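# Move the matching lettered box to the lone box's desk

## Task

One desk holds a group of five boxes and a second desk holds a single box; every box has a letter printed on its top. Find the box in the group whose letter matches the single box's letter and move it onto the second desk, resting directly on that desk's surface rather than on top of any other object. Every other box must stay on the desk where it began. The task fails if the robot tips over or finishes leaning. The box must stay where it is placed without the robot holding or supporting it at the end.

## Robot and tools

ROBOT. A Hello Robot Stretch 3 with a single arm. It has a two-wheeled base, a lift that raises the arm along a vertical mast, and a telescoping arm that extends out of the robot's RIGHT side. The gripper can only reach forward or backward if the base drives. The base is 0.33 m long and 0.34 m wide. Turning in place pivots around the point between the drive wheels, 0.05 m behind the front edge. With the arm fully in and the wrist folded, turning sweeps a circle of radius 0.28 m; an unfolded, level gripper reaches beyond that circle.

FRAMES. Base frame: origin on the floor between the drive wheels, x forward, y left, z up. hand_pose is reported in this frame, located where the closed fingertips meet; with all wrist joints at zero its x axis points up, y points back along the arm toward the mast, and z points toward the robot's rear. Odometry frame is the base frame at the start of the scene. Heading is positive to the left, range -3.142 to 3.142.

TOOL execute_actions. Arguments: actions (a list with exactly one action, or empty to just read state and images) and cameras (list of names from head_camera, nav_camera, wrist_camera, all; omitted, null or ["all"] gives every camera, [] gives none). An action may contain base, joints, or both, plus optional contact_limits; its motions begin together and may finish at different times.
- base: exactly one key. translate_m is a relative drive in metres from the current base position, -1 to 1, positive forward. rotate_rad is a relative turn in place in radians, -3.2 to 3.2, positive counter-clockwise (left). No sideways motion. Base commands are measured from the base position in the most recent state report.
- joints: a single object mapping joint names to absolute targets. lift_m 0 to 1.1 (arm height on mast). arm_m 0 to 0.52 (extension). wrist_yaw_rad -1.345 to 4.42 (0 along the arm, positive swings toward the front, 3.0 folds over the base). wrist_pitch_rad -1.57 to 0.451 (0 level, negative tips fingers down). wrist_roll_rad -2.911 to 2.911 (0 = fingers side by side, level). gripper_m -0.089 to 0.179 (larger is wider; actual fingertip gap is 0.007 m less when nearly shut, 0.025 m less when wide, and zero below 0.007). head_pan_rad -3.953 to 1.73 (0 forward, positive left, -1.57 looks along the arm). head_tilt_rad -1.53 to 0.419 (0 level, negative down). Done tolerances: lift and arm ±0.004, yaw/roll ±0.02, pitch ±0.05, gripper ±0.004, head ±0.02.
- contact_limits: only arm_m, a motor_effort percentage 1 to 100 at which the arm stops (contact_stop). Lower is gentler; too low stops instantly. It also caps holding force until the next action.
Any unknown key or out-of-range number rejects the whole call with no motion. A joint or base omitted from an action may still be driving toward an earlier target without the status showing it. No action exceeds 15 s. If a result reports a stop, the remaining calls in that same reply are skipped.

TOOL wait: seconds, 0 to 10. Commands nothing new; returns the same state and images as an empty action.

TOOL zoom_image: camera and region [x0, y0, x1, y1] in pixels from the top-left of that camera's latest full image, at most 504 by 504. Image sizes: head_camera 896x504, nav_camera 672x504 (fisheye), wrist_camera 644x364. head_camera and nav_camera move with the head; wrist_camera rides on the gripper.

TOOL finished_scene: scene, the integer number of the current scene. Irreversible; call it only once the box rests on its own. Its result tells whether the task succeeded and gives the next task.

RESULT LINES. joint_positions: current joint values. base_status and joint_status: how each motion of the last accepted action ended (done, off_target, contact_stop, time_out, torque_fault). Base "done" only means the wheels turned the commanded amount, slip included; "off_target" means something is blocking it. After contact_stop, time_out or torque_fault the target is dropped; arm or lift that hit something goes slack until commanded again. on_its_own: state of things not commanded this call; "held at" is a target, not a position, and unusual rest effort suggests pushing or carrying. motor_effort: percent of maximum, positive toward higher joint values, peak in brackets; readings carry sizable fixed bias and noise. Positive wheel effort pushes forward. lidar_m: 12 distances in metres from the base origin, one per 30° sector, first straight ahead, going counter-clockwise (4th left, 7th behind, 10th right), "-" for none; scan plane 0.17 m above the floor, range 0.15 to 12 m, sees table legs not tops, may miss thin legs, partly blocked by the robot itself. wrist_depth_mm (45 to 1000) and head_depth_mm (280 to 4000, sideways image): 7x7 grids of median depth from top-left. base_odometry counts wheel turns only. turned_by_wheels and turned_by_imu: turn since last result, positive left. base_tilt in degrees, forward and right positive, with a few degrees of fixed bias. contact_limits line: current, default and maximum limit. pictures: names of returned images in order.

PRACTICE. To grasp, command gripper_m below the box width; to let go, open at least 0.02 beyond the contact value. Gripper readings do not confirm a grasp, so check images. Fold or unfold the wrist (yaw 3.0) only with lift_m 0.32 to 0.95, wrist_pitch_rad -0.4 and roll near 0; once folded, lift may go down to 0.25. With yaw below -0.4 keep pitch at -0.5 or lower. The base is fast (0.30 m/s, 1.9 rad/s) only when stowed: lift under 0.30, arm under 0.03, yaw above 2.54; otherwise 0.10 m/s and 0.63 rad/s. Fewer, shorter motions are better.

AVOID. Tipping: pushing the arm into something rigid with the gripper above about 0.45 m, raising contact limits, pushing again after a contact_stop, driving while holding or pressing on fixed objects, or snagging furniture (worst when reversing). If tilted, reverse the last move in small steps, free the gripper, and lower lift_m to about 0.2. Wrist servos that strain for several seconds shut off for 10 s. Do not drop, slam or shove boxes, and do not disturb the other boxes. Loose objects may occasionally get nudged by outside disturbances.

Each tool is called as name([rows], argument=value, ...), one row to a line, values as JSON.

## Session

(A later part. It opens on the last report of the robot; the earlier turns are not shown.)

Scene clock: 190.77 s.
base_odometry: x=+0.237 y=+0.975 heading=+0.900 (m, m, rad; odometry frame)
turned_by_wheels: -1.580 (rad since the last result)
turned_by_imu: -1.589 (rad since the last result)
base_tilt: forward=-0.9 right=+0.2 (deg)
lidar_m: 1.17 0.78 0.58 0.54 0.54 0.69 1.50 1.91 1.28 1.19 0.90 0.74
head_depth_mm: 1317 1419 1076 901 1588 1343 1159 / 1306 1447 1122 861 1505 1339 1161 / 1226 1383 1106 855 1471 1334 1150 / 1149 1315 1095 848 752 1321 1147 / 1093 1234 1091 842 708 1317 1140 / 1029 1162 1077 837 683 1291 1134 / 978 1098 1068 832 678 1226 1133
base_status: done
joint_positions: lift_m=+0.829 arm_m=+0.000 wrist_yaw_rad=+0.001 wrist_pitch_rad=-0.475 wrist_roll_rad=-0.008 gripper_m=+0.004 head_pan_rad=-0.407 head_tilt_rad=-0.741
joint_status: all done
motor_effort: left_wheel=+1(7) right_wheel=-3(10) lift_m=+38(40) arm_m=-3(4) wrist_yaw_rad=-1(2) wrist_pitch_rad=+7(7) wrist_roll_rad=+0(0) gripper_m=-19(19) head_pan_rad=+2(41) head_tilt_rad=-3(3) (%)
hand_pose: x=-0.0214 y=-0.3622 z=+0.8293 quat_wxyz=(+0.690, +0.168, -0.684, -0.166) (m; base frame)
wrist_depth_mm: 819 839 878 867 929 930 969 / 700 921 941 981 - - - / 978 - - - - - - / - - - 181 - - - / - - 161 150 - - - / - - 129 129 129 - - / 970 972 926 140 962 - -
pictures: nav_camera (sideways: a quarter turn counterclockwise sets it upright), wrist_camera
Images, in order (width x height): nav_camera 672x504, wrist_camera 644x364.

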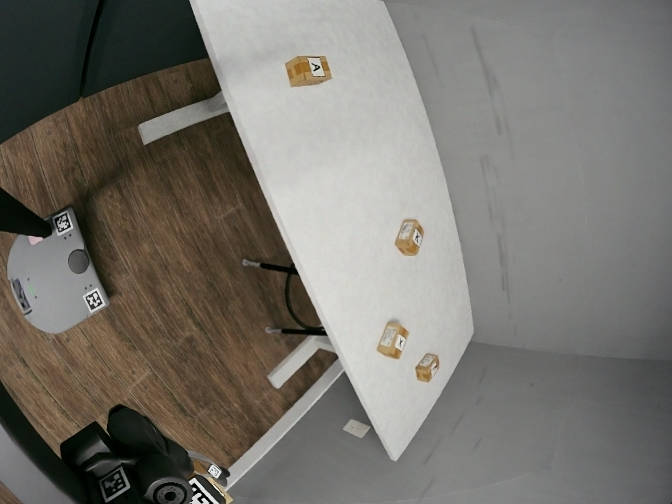

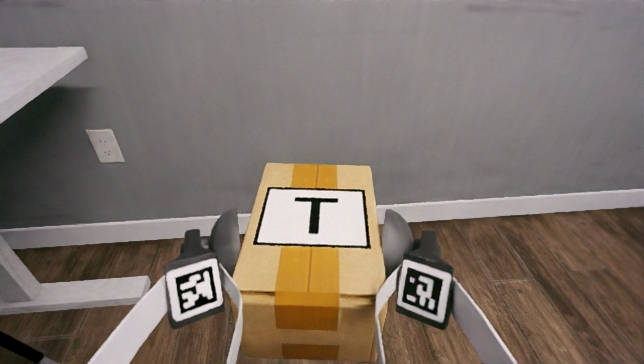

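execute_actions([
  {"base": {"translate_m": -0.45}, "joints": {"lift_m": 0.288, "wrist_yaw_rad": 2.65, "head_pan_rad": -3.2, "head_tilt_rad": -0.7}},
], cameras=["wrist_camera"])

execute_actions([
  {"base": {"translate_m": -1.0}},
], cameras=["nav_camera"])

Scene clock: 199.30 s.
base_odometry: x=-0.042 y=+0.622 heading=+0.900 (m, m, rad; odometry frame)
turned_by_wheels: +0.000 (rad since the last result)
turned_by_imu: -0.002 (rad since the last result)
base_tilt: forward=-0.8 right=+0.2 (deg)
lidar_m: 1.46 0.78 0.52 0.49 0.49 0.63 2.10 2.00 1.34 1.24 1.26 1.26
head_depth_mm: 880 904 937 969 1001 1033 1073 / 1862 1164 1194 1246 1301 1308 1173 / 1879 2118 2399 1955 1587 1361 1160 / 1838 2086 2339 2006 1609 1351 1165 / 1810 2034 2318 1991 1609 1346 1153 / 1771 1977 2269 1973 1604 1343 1148 / 1732 1944 2207 1960 1581 1335 1146
base_status: done
joint_positions: lift_m=+0.289 arm_m=+0.000 wrist_yaw_rad=+2.648 wrist_pitch_rad=-0.475 wrist_roll_rad=-0.008 gripper_m=+0.004 head_pan_rad=-3.193 head_tilt_rad=-0.704
joint_status: all done
motor_effort: left_wheel=+2(3) right_wheel=-3(9) lift_m=+10(33) arm_m=-3(3) wrist_yaw_rad=+3(5) wrist_pitch_rad=+7(7) wrist_roll_rad=+0(0) gripper_m=-19(20) head_pan_rad=-4(43) head_tilt_rad=+2(6) (%)
hand_pose: x=+0.0815 y=+0.0455 z=+0.2887 quat_wxyz=(+0.330, +0.704, -0.005, +0.629) (m; base frame)
wrist_depth_mm: 409 463 530 624 758 943 - / 436 495 579 670 841 - - / 466 526 628 751 870 850 821 / 493 567 643 180 686 674 692 / 538 556 160 150 565 578 578 / - 484 129 129 129 490 497 / - - 142 141 420 425 431
pictures: wrist_camera
Images, in order (width x height): wrist_camera 644x364.

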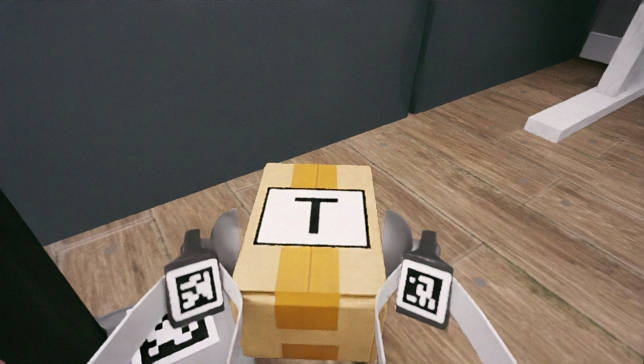

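Scene clock: 204.23 s.
base_odometry: x=-0.664 y=-0.161 heading=+0.900 (m, m, rad; odometry frame)
turned_by_wheels: +0.000 (rad since the last result)
turned_by_imu: -0.005 (rad since the last result)
base_tilt: forward=-0.8 right=+0.2 (deg)
lidar_m: 2.15 0.60 0.41 0.38 0.38 1.22 1.11 1.11 1.43 1.35 1.37 1.74
head_depth_mm: 1017 1158 1334 1584 1646 1372 1175 / 997 1138 1311 1540 1636 1371 1176 / 981 1110 1278 1502 1636 1359 1170 / 964 1086 1241 1464 1609 1355 1160 / 943 1067 1223 1418 1574 1345 1155 / 929 1041 1197 1374 1551 1341 1150 / 910 1007 1142 1323 1500 1335 1144
base_status: done
joint_positions: lift_m=+0.289 arm_m=+0.000 wrist_yaw_rad=+2.648 wrist_pitch_rad=-0.475 wrist_roll_rad=-0.008 gripper_m=+0.004 head_pan_rad=-3.193 head_tilt_rad=-0.704
joint_status: not commanded
motor_effort: left_wheel=+1(5) right_wheel=-3(12) lift_m=+11(10) arm_m=-3(3) wrist_yaw_rad=+2(3) wrist_pitch_rad=+8(7) wrist_roll_rad=+0(0) gripper_m=-20(19) head_pan_rad=-4(4) head_tilt_rad=+1(2) (%)
hand_pose: x=+0.0815 y=+0.0455 z=+0.2887 quat_wxyz=(+0.330, +0.704, -0.005, +0.629) (m; base frame)
wrist_depth_mm: 324 364 420 489 589 762 - / 344 392 452 530 671 872 - / 364 423 491 591 756 860 853 / 394 451 526 181 682 687 692 / 432 498 161 150 568 578 574 / - 486 129 129 129 494 495 / - - 142 140 421 437 438
pictures: nav_camera (sideways: a quarter turn counterclockwise sets it upright)
Images, in order (width x height): nav_camera 672x504.

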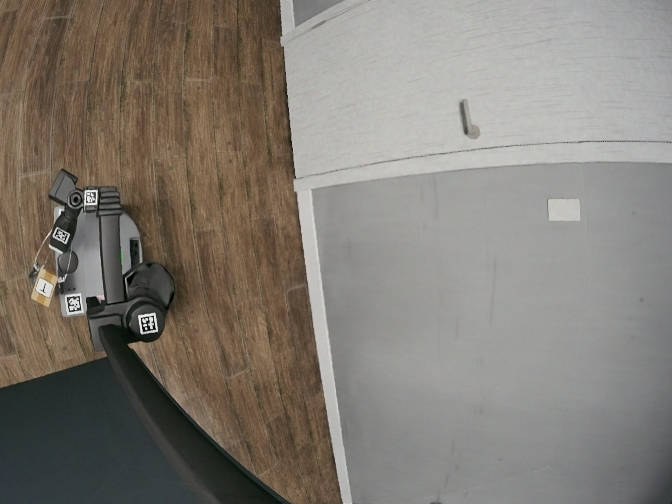

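execute_actions([
  {"base": {"translate_m": -0.57}},
], cameras=[])

execute_actions([
  {"base": {"rotate_rad": -1.597}},
], cameras=["nav_camera"])

Scene clock: 212.27 s.
base_odometry: x=-1.019 y=-0.607 heading=+0.900 (m, m, rad; odometry frame)
turned_by_wheels: +0.000 (rad since the last result)
turned_by_imu: -0.003 (rad since the last result)
base_tilt: forward=-0.9 right=+0.2 (deg)
lidar_m: 2.15 0.51 0.51 2.69 0.91 0.60 0.56 0.57 0.70 1.42 1.43 1.82
head_depth_mm: 487 555 641 762 939 1230 1176 / 478 542 626 740 905 1167 1173 / 469 531 610 720 874 1110 1164 / 461 519 596 698 846 1069 1162 / 452 508 583 682 818 1027 1151 / 444 500 570 662 792 983 1143 / 431 489 557 645 767 925 1106
base_status: done
joint_positions: lift_m=+0.289 arm_m=+0.000 wrist_yaw_rad=+2.648 wrist_pitch_rad=-0.475 wrist_roll_rad=-0.008 gripper_m=+0.004 head_pan_rad=-3.193 head_tilt_rad=-0.704
joint_status: not commanded
motor_effort: left_wheel=+2(7) right_wheel=-2(12) lift_m=+10(9) arm_m=-3(3) wrist_yaw_rad=+3(3) wrist_pitch_rad=+7(7) wrist_roll_rad=+0(0) gripper_m=-19(19) head_pan_rad=-4(4) head_tilt_rad=+1(3) (%)
hand_pose: x=+0.0815 y=+0.0455 z=+0.2887 quat_wxyz=(+0.330, +0.704, -0.005, +0.629) (m; base frame)
wrist_depth_mm: - - - 620 514 626 893 / - - - 666 571 743 - / 820 829 829 732 641 807 875 / 669 673 679 181 650 689 687 / 564 570 161 150 581 565 586 / - 484 129 129 129 489 493 / - - 142 140 416 427 434
pictures: none
No camera images: the call's "cameras" was empty. Leave "cameras" out to get every camera's image.

Scene clock: 214.63 s.
base_odometry: x=-1.019 y=-0.607 heading=-0.697 (m, m, rad; odometry frame)
turned_by_wheels: -1.597 (rad since the last result)
turned_by_imu: -1.597 (rad since the last result)
base_tilt: forward=-0.9 right=+0.3 (deg)
lidar_m: 1.40 1.43 1.77 2.75 0.53 0.51 2.69 0.95 0.61 0.56 0.57 0.68
head_depth_mm: 658 682 710 743 772 806 972 / 3078 3386 2361 939 992 1050 1104 / 3000 3343 2690 2024 1583 1319 1170 / 2948 3282 2652 1998 1622 1358 1165 / 2780 3180 2635 1983 1606 1344 1153 / 2787 3174 2614 1970 1600 1340 1150 / 2739 2610 2568 1966 1593 1332 1148
base_status: done
joint_positions: lift_m=+0.289 arm_m=+0.000 wrist_yaw_rad=+2.648 wrist_pitch_rad=-0.475 wrist_roll_rad=-0.008 gripper_m=+0.004 head_pan_rad=-3.193 head_tilt_rad=-0.704
joint_status: not commanded
motor_effort: left_wheel=+2(12) right_wheel=-2(11) lift_m=+10(10) arm_m=-3(3) wrist_yaw_rad=+2(2) wrist_pitch_rad=+7(7) wrist_roll_rad=+0(0) gripper_m=-19(19) head_pan_rad=-4(4) head_tilt_rad=+1(2) (%)
hand_pose: x=+0.0815 y=+0.0455 z=+0.2887 quat_wxyz=(+0.330, +0.704, -0.005, +0.629) (m; base frame)
wrist_depth_mm: - - - - - - - / - - - - - - - / 818 831 840 839 843 858 871 / 667 670 668 180 674 686 694 / 566 563 160 150 566 573 572 / - 487 129 129 129 492 495 / - - 142 140 418 429 434
pictures: nav_camera (sideways: a quarter turn counterclockwise sets it upright)
Images, in order (width x height): nav_camera 672x504.

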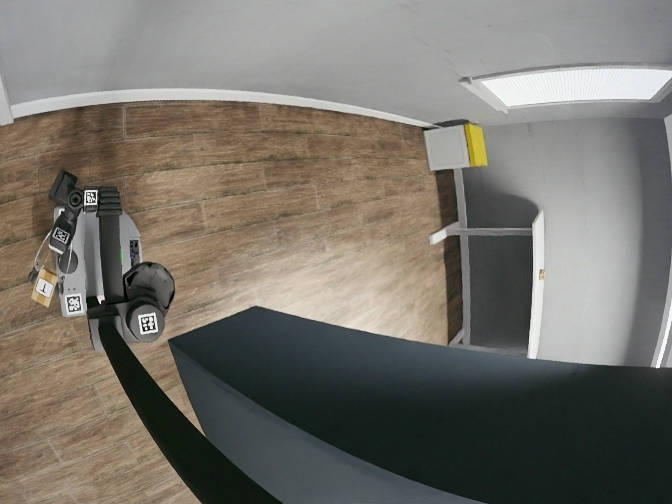

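Same line as before, with slightly more clearance.

execute_actions([
  {"base": {"translate_m": -1.0}},
], cameras=[])

execute_actions([
  {"base": {"translate_m": -1.0}, "joints": {"head_pan_rad": -3.35, "head_tilt_rad": -0.55}},
], cameras=["nav_camera", "head_camera"])

Scene clock: 222.60 s.
base_odometry: x=-1.785 y=+0.035 heading=-0.697 (m, m, rad; odometry frame)
turned_by_wheels: +0.000 (rad since the last result)
turned_by_imu: -0.005 (rad since the last result)
base_tilt: forward=-0.8 right=+0.2 (deg)
lidar_m: 1.72 0.42 0.33 1.14 3.04 2.42 1.88 1.23 0.79 0.72 0.72 0.89
head_depth_mm: 2096 2518 2704 2053 1647 1366 1175 / 2048 2420 2655 2030 1635 1366 1168 / 1975 2376 2588 2025 1631 1355 1169 / 1933 2325 2527 2016 1614 1351 1163 / 1902 2204 2443 1993 1604 1348 1158 / 1935 2185 2416 1975 1601 1340 1151 / 1910 2135 2351 1968 1589 1331 1147
base_status: done
joint_positions: lift_m=+0.289 arm_m=+0.000 wrist_yaw_rad=+2.648 wrist_pitch_rad=-0.475 wrist_roll_rad=-0.008 gripper_m=+0.004 head_pan_rad=-3.193 head_tilt_rad=-0.704
joint_status: not commanded
motor_effort: left_wheel=+1(6) right_wheel=-2(11) lift_m=+10(10) arm_m=-3(3) wrist_yaw_rad=+2(2) wrist_pitch_rad=+7(7) wrist_roll_rad=+0(0) gripper_m=-19(19) head_pan_rad=-4(3) head_tilt_rad=+1(2) (%)
hand_pose: x=+0.0814 y=+0.0455 z=+0.2887 quat_wxyz=(+0.330, +0.704, -0.005, +0.629) (m; base frame)
wrist_depth_mm: - - - 360 442 577 - / - - 918 405 487 - - / 838 823 721 451 559 821 874 / 669 673 640 181 624 684 694 / 575 557 160 150 574 573 588 / - 485 128 129 129 495 496 / - - 142 140 417 429 432
pictures: none
No camera images: the call's "cameras" was empty. Leave "cameras" out to get every camera's image.

Scene clock: 227.53 s.
base_odometry: x=-2.552 y=+0.677 heading=-0.697 (m, m, rad; odometry frame)
turned_by_wheels: +0.000 (rad since the last result)
turned_by_imu: -0.005 (rad since the last result)
base_tilt: forward=-0.8 right=+0.2 (deg)
lidar_m: 1.23 1.65 1.55 2.45 1.62 1.48 0.88 0.84 0.86 0.88 0.88 1.08
head_depth_mm: 1376 1503 1028 2013 1899 1523 1257 / 1316 1432 1014 1869 1885 1507 1253 / 1263 1399 924 774 1872 1503 1248 / 1211 1332 988 728 1800 1490 1248 / 1168 1283 978 687 1735 1488 1233 / 1119 1227 966 649 1582 1360 1234 / 1082 1183 951 644 1611 1471 1228
base_status: done
joint_positions: lift_m=+0.289 arm_m=+0.000 wrist_yaw_rad=+2.648 wrist_pitch_rad=-0.475 wrist_roll_rad=-0.008 gripper_m=+0.004 head_pan_rad=-3.343 head_tilt_rad=-0.556
joint_status: all done
motor_effort: left_wheel=+2(7) right_wheel=-2(11) lift_m=+10(10) arm_m=-3(3) wrist_yaw_rad=+3(2) wrist_pitch_rad=+7(7) wrist_roll_rad=+1(0) gripper_m=-20(19) head_pan_rad=-4(19) head_tilt_rad=+1(11) (%)
hand_pose: x=+0.0814 y=+0.0455 z=+0.2887 quat_wxyz=(+0.330, +0.704, -0.005, +0.629) (m; base frame)
wrist_depth_mm: - - - - - - - / - - - - - - - / 818 819 834 848 861 858 862 / 667 673 672 180 679 701 702 / 565 563 161 150 574 571 577 / - 483 128 129 129 494 495 / - - 142 140 420 435 434
pictures: head_camera (sideways: a quarter turn clockwise sets it upright), nav_camera (sideways: a quarter turn counterclockwise sets it upright)
Images, in order (width x height): head_camera 896x504, nav_camera 672x504.

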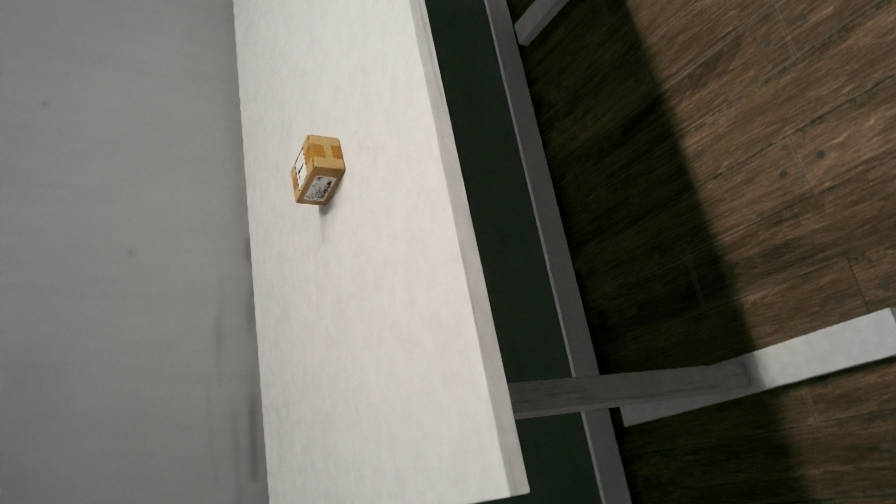

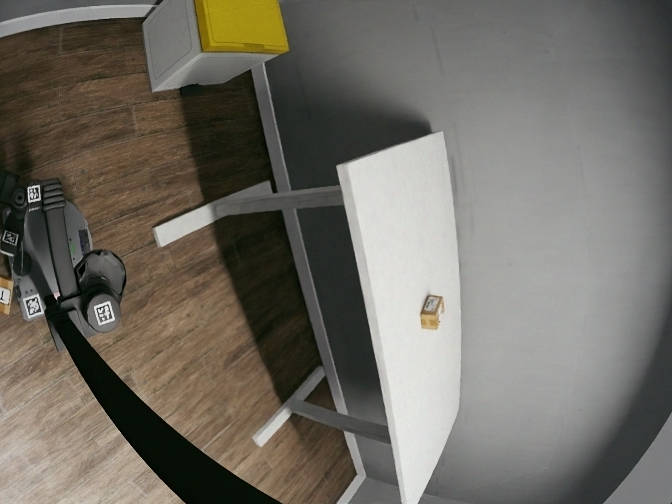

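zoom_image(camera="head_camera", region=[280, 125, 360, 215])

Region (280, 125, 360, 215) of head_camera's 896x504 image, scaled by 5.600, with more detail than that image has.

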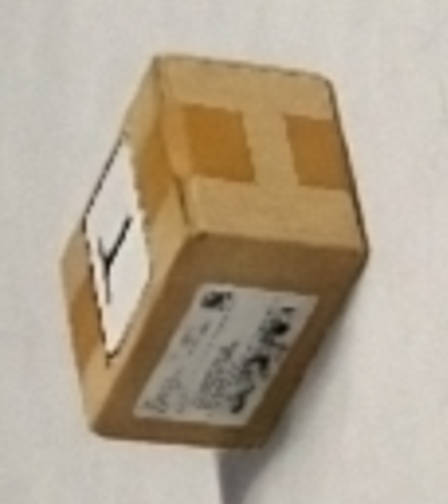

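execute_actions([
  {"base": {"rotate_rad": -1.73}, "joints": {"lift_m": 1.018, "arm_m": 0.2, "wrist_yaw_rad": 2.0, "head_pan_rad": -1.35, "head_tilt_rad": -0.65}},
], cameras=["nav_camera", "head_camera"])

Scene clock: 263.83 s.
base_odometry: x=-2.552 y=+0.677 heading=-2.427 (m, m, rad; odometry frame)
turned_by_wheels: -1.730 (rad since the last result)
turned_by_imu: -1.738 (rad since the last result)
base_tilt: forward=-0.9 right=+0.3 (deg)
lidar_m: 0.88 0.88 0.97 1.56 1.75 1.55 2.26 2.45 1.62 0.88 1.11 0.84
head_depth_mm: 1185 1283 - 1791 1748 1428 1205 / 1165 1257 - 1802 1736 1421 1203 / 1149 1223 806 - 1719 1413 1197 / 1132 1203 897 - 1617 1380 1184 / 1118 1186 787 649 1650 1399 1185 / 1100 1219 1379 1547 1692 1392 1186 / 1082 1202 1359 1533 339 1359 1181
base_status: done
joint_positions: lift_m=+1.017 arm_m=+0.200 wrist_yaw_rad=+2.001 wrist_pitch_rad=-0.476 wrist_roll_rad=-0.008 gripper_m=+0.004 head_pan_rad=-1.357 head_tilt_rad=-0.642
joint_status: all done
motor_effort: left_wheel=+1(9) right_wheel=-2(11) lift_m=+38(41) arm_m=+3(5) wrist_yaw_rad=-2(5) wrist_pitch_rad=+7(7) wrist_roll_rad=+0(0) gripper_m=-19(19) head_pan_rad=+3(39) head_tilt_rad=-2(10) (%)
hand_pose: x=+0.1756 y=-0.2542 z=+1.0170 quat_wxyz=(+0.513, +0.666, -0.228, +0.491) (m; base frame)
wrist_depth_mm: 943 901 869 843 820 831 801 / - 970 915 929 895 878 875 / - - - - - 973 984 / - - - 180 - - - / - - 160 149 - 985 972 / - - 129 129 129 857 830 / - - - 140 - 894 863
pictures: head_camera (sideways: a quarter turn clockwise sets it upright), nav_camera (sideways: a quarter turn counterclockwise sets it upright)
Images, in order (width x height): head_camera 896x504, nav_camera 672x504.

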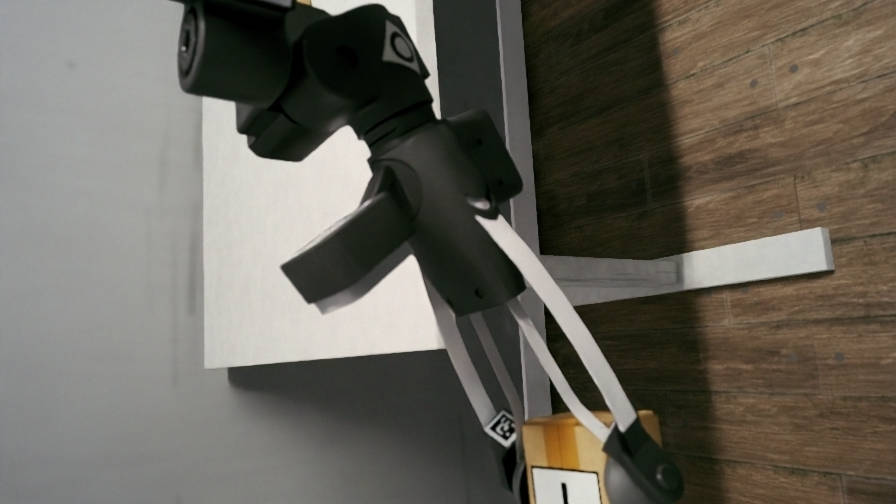

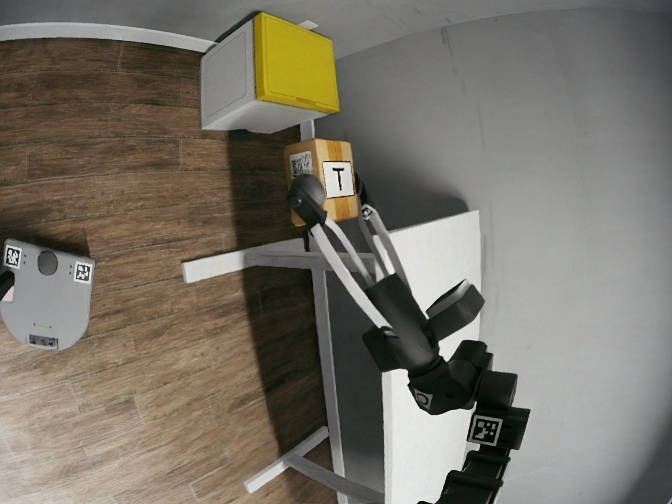

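execute_actions([
  {"joints": {"lift_m": 1.025, "arm_m": 0.43, "wrist_yaw_rad": 0.0}},
], cameras=["nav_camera", "wrist_camera"])

Scene clock: 272.33 s.
base_odometry: x=-2.552 y=+0.677 heading=-2.427 (m, m, rad; odometry frame)
turned_by_wheels: +0.000 (rad since the last result)
turned_by_imu: +0.000 (rad since the last result)
base_tilt: forward=-0.8 right=+0.3 (deg)
lidar_m: 0.88 0.88 0.97 1.56 1.76 1.56 2.25 2.45 1.62 0.88 1.10 0.84
head_depth_mm: 1157 - 819 1755 1739 1431 1212 / 1160 1250 734 1724 1724 1425 1199 / 1154 1219 803 1669 1720 1417 1195 / 1130 1199 794 652 1619 1366 1182 / 1114 1184 786 1529 1699 1401 1189 / 1103 1215 1374 1584 1680 1392 1181 / 1083 1205 1353 1550 1680 1382 1175
base_status: not commanded
joint_positions: lift_m=+1.024 arm_m=+0.430 wrist_yaw_rad=+0.002 wrist_pitch_rad=-0.476 wrist_roll_rad=-0.008 gripper_m=+0.004 head_pan_rad=-1.357 head_tilt_rad=-0.642
joint_status: all done
motor_effort: left_wheel=+2(1) right_wheel=-2(3) lift_m=+38(38) arm_m=+4(5) wrist_yaw_rad=-2(4) wrist_pitch_rad=+8(8) wrist_roll_rad=+0(0) gripper_m=-19(19) head_pan_rad=+2(2) head_tilt_rad=-2(3) (%)
hand_pose: x=-0.0211 y=-0.7912 z=+1.0240 quat_wxyz=(+0.690, +0.168, -0.684, -0.166) (m; base frame)
wrist_depth_mm: 561 610 653 683 748 812 824 / 519 529 533 537 538 540 547 / 399 398 402 404 406 319 409 / 320 322 321 181 316 271 330 / 269 272 161 150 274 274 276 / 231 232 129 129 129 235 236 / 202 204 196 140 201 207 207
pictures: nav_camera (sideways: a quarter turn counterclockwise sets it upright), wrist_camera
Images, in order (width x height): nav_camera 672x504, wrist_camera 644x364.

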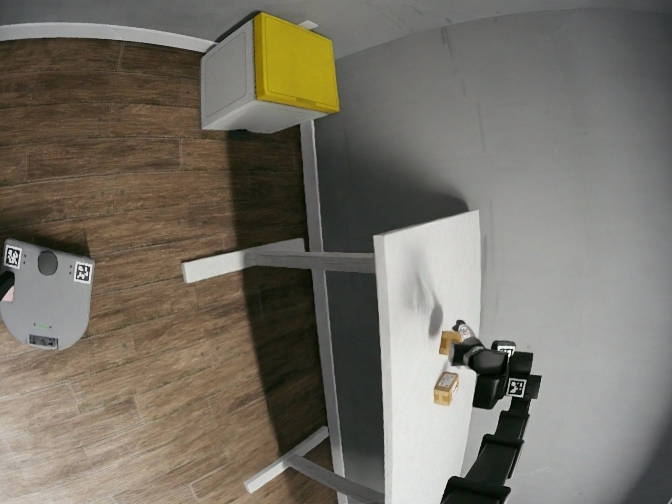

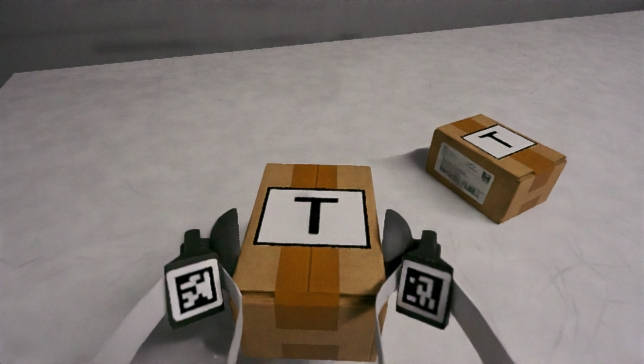

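execute_actions([
  {"joints": {"lift_m": 0.985}},
], cameras=[])

Scene clock: 279.30 s.
base_odometry: x=-2.552 y=+0.677 heading=-2.427 (m, m, rad; odometry frame)
turned_by_wheels: +0.000 (rad since the last result)
turned_by_imu: +0.000 (rad since the last result)
base_tilt: forward=-0.8 right=+0.2 (deg)
lidar_m: 0.88 0.88 0.97 1.56 1.76 1.56 2.26 2.45 1.62 0.87 1.10 0.84
head_depth_mm: 1184 - 775 1756 1738 1418 1204 / 1163 1248 734 1718 1727 1411 1199 / 1153 1223 803 1676 1735 1408 1196 / 1135 1206 793 651 1612 1366 1188 / 1116 1186 785 1529 1705 1396 1185 / 1102 1215 1379 1580 1697 1392 1183 / 1085 1207 1357 1546 1676 1390 1171
base_status: not commanded
joint_positions: lift_m=+0.986 arm_m=+0.430 wrist_yaw_rad=+0.002 wrist_pitch_rad=-0.476 wrist_roll_rad=-0.008 gripper_m=+0.004 head_pan_rad=-1.357 head_tilt_rad=-0.642
joint_status: all done
motor_effort: left_wheel=+1(1) right_wheel=-2(2) lift_m=+10(33) arm_m=+4(4) wrist_yaw_rad=-2(2) wrist_pitch_rad=+8(8) wrist_roll_rad=+0(0) gripper_m=-20(20) head_pan_rad=+2(2) head_tilt_rad=-3(3) (%)
hand_pose: x=-0.0211 y=-0.7912 z=+0.9855 quat_wxyz=(+0.690, +0.168, -0.684, -0.166) (m; base frame)
wrist_depth_mm: 560 593 624 633 640 646 648 / 416 426 426 430 436 438 440 / 319 322 325 325 311 252 319 / 258 260 260 180 263 257 265 / 217 217 161 150 220 221 223 / 186 187 128 129 129 189 191 / 164 165 157 140 162 166 167
pictures: none
No camera images: the call's "cameras" was empty. Leave "cameras" out to get every camera's image.

execute_actions([
  {"joints": {"gripper_m": 0.12}},
], cameras=["wrist_camera"])

execute_actions([
  {"joints": {"lift_m": 1.04, "arm_m": 0.38}},
], cameras=["wrist_camera", "nav_camera"])

Scene clock: 284.00 s.
base_odometry: x=-2.552 y=+0.677 heading=-2.427 (m, m, rad; odometry frame)
turned_by_wheels: +0.000 (rad since the last result)
turned_by_imu: +0.000 (rad since the last result)
base_tilt: forward=-0.8 right=+0.3 (deg)
lidar_m: 0.88 0.88 0.97 1.55 1.75 1.55 2.26 2.45 1.62 0.88 1.10 0.84
head_depth_mm: 1183 - 776 1749 1745 1424 1207 / 1165 1252 734 1713 1738 1421 1205 / 1144 1223 799 1676 1713 1412 1200 / 1133 1207 795 653 1618 1369 1192 / 1116 1193 788 1535 1701 1401 1187 / 1100 1218 1386 1572 1692 1392 1181 / 1083 1201 1353 1552 1680 1385 1178
base_status: not commanded
joint_positions: lift_m=+0.986 arm_m=+0.430 wrist_yaw_rad=+0.002 wrist_pitch_rad=-0.470 wrist_roll_rad=-0.008 gripper_m=+0.120 head_pan_rad=-1.357 head_tilt_rad=-0.642
joint_status: all done
motor_effort: left_wheel=+1(1) right_wheel=-2(2) lift_m=+10(10) arm_m=+4(4) wrist_yaw_rad=-2(3) wrist_pitch_rad=+6(7) wrist_roll_rad=+0(0) gripper_m=+0(82) head_pan_rad=+2(2) head_tilt_rad=-3(2) (%)
hand_pose: x=-0.0211 y=-0.7921 z=+0.9868 quat_wxyz=(+0.691, +0.166, -0.684, -0.164) (m; base frame)
wrist_depth_mm: 563 594 618 664 653 664 676 / 428 433 437 440 445 450 452 / 323 327 331 330 319 258 322 / 264 264 266 184 268 257 270 / 220 227 215 153 221 227 224 / 189 - 179 132 185 198 193 / - 164 159 141 168 164 169
pictures: wrist_camera
Images, in order (width x height): wrist_camera 644x364.

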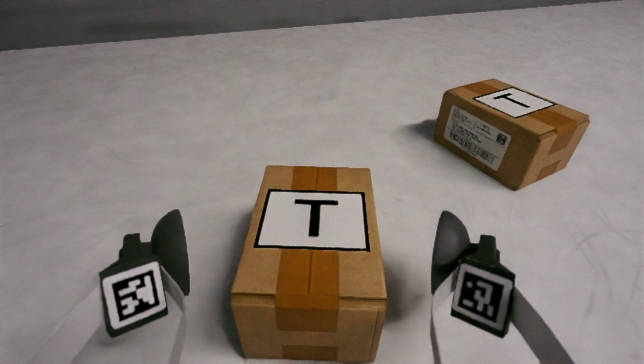

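Scene clock: 285.47 s.
base_odometry: x=-2.552 y=+0.677 heading=-2.427 (m, m, rad; odometry frame)
turned_by_wheels: +0.000 (rad since the last result)
turned_by_imu: +0.000 (rad since the last result)
base_tilt: forward=-0.8 right=+0.3 (deg)
lidar_m: 0.88 0.88 0.97 1.55 1.76 1.56 2.26 2.45 1.63 0.88 1.10 0.84
head_depth_mm: 1157 - 798 1745 1747 1428 1207 / 1159 1248 742 1719 1741 1419 1198 / 1146 1222 804 1680 1712 1410 1195 / 1132 1206 797 652 1606 1374 1184 / 1119 1185 787 1529 1702 1396 1191 / 1100 1215 1378 1576 1689 1392 1185 / 1082 1207 1358 1554 1682 1386 1176
base_status: not commanded
joint_positions: lift_m=+1.039 arm_m=+0.380 wrist_yaw_rad=+0.002 wrist_pitch_rad=-0.469 wrist_roll_rad=-0.008 gripper_m=+0.120 head_pan_rad=-1.357 head_tilt_rad=-0.642
joint_status: all done
motor_effort: left_wheel=+2(1) right_wheel=-2(2) lift_m=+37(39) arm_m=-4(3) wrist_yaw_rad=-2(3) wrist_pitch_rad=+5(6) wrist_roll_rad=+0(0) gripper_m=+0(1) head_pan_rad=+2(2) head_tilt_rad=-2(2) (%)
hand_pose: x=-0.0211 y=-0.7431 z=+1.0406 quat_wxyz=(+0.691, +0.166, -0.684, -0.163) (m; base frame)
wrist_depth_mm: 603 644 690 768 824 868 921 / 615 574 589 588 589 597 606 / 438 438 440 441 417 424 457 / 350 349 355 356 352 336 360 / 295 303 297 228 297 306 299 / 250 - 252 207 256 263 257 / 223 218 221 221 223 219 225
pictures: nav_camera (sideways: a quarter turn counterclockwise sets it upright), wrist_camera
Images, in order (width x height): nav_camera 672x504, wrist_camera 644x364.

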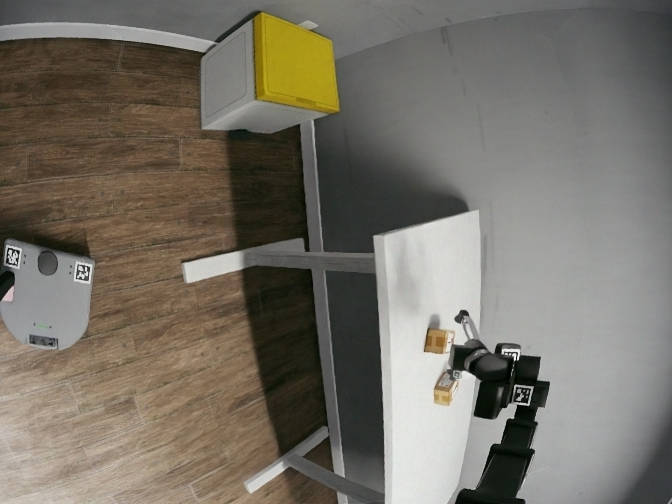

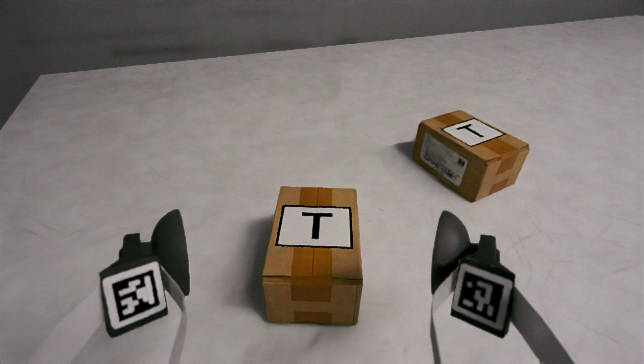

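finished_scene(scene=2)

The scene is finished: the task was done.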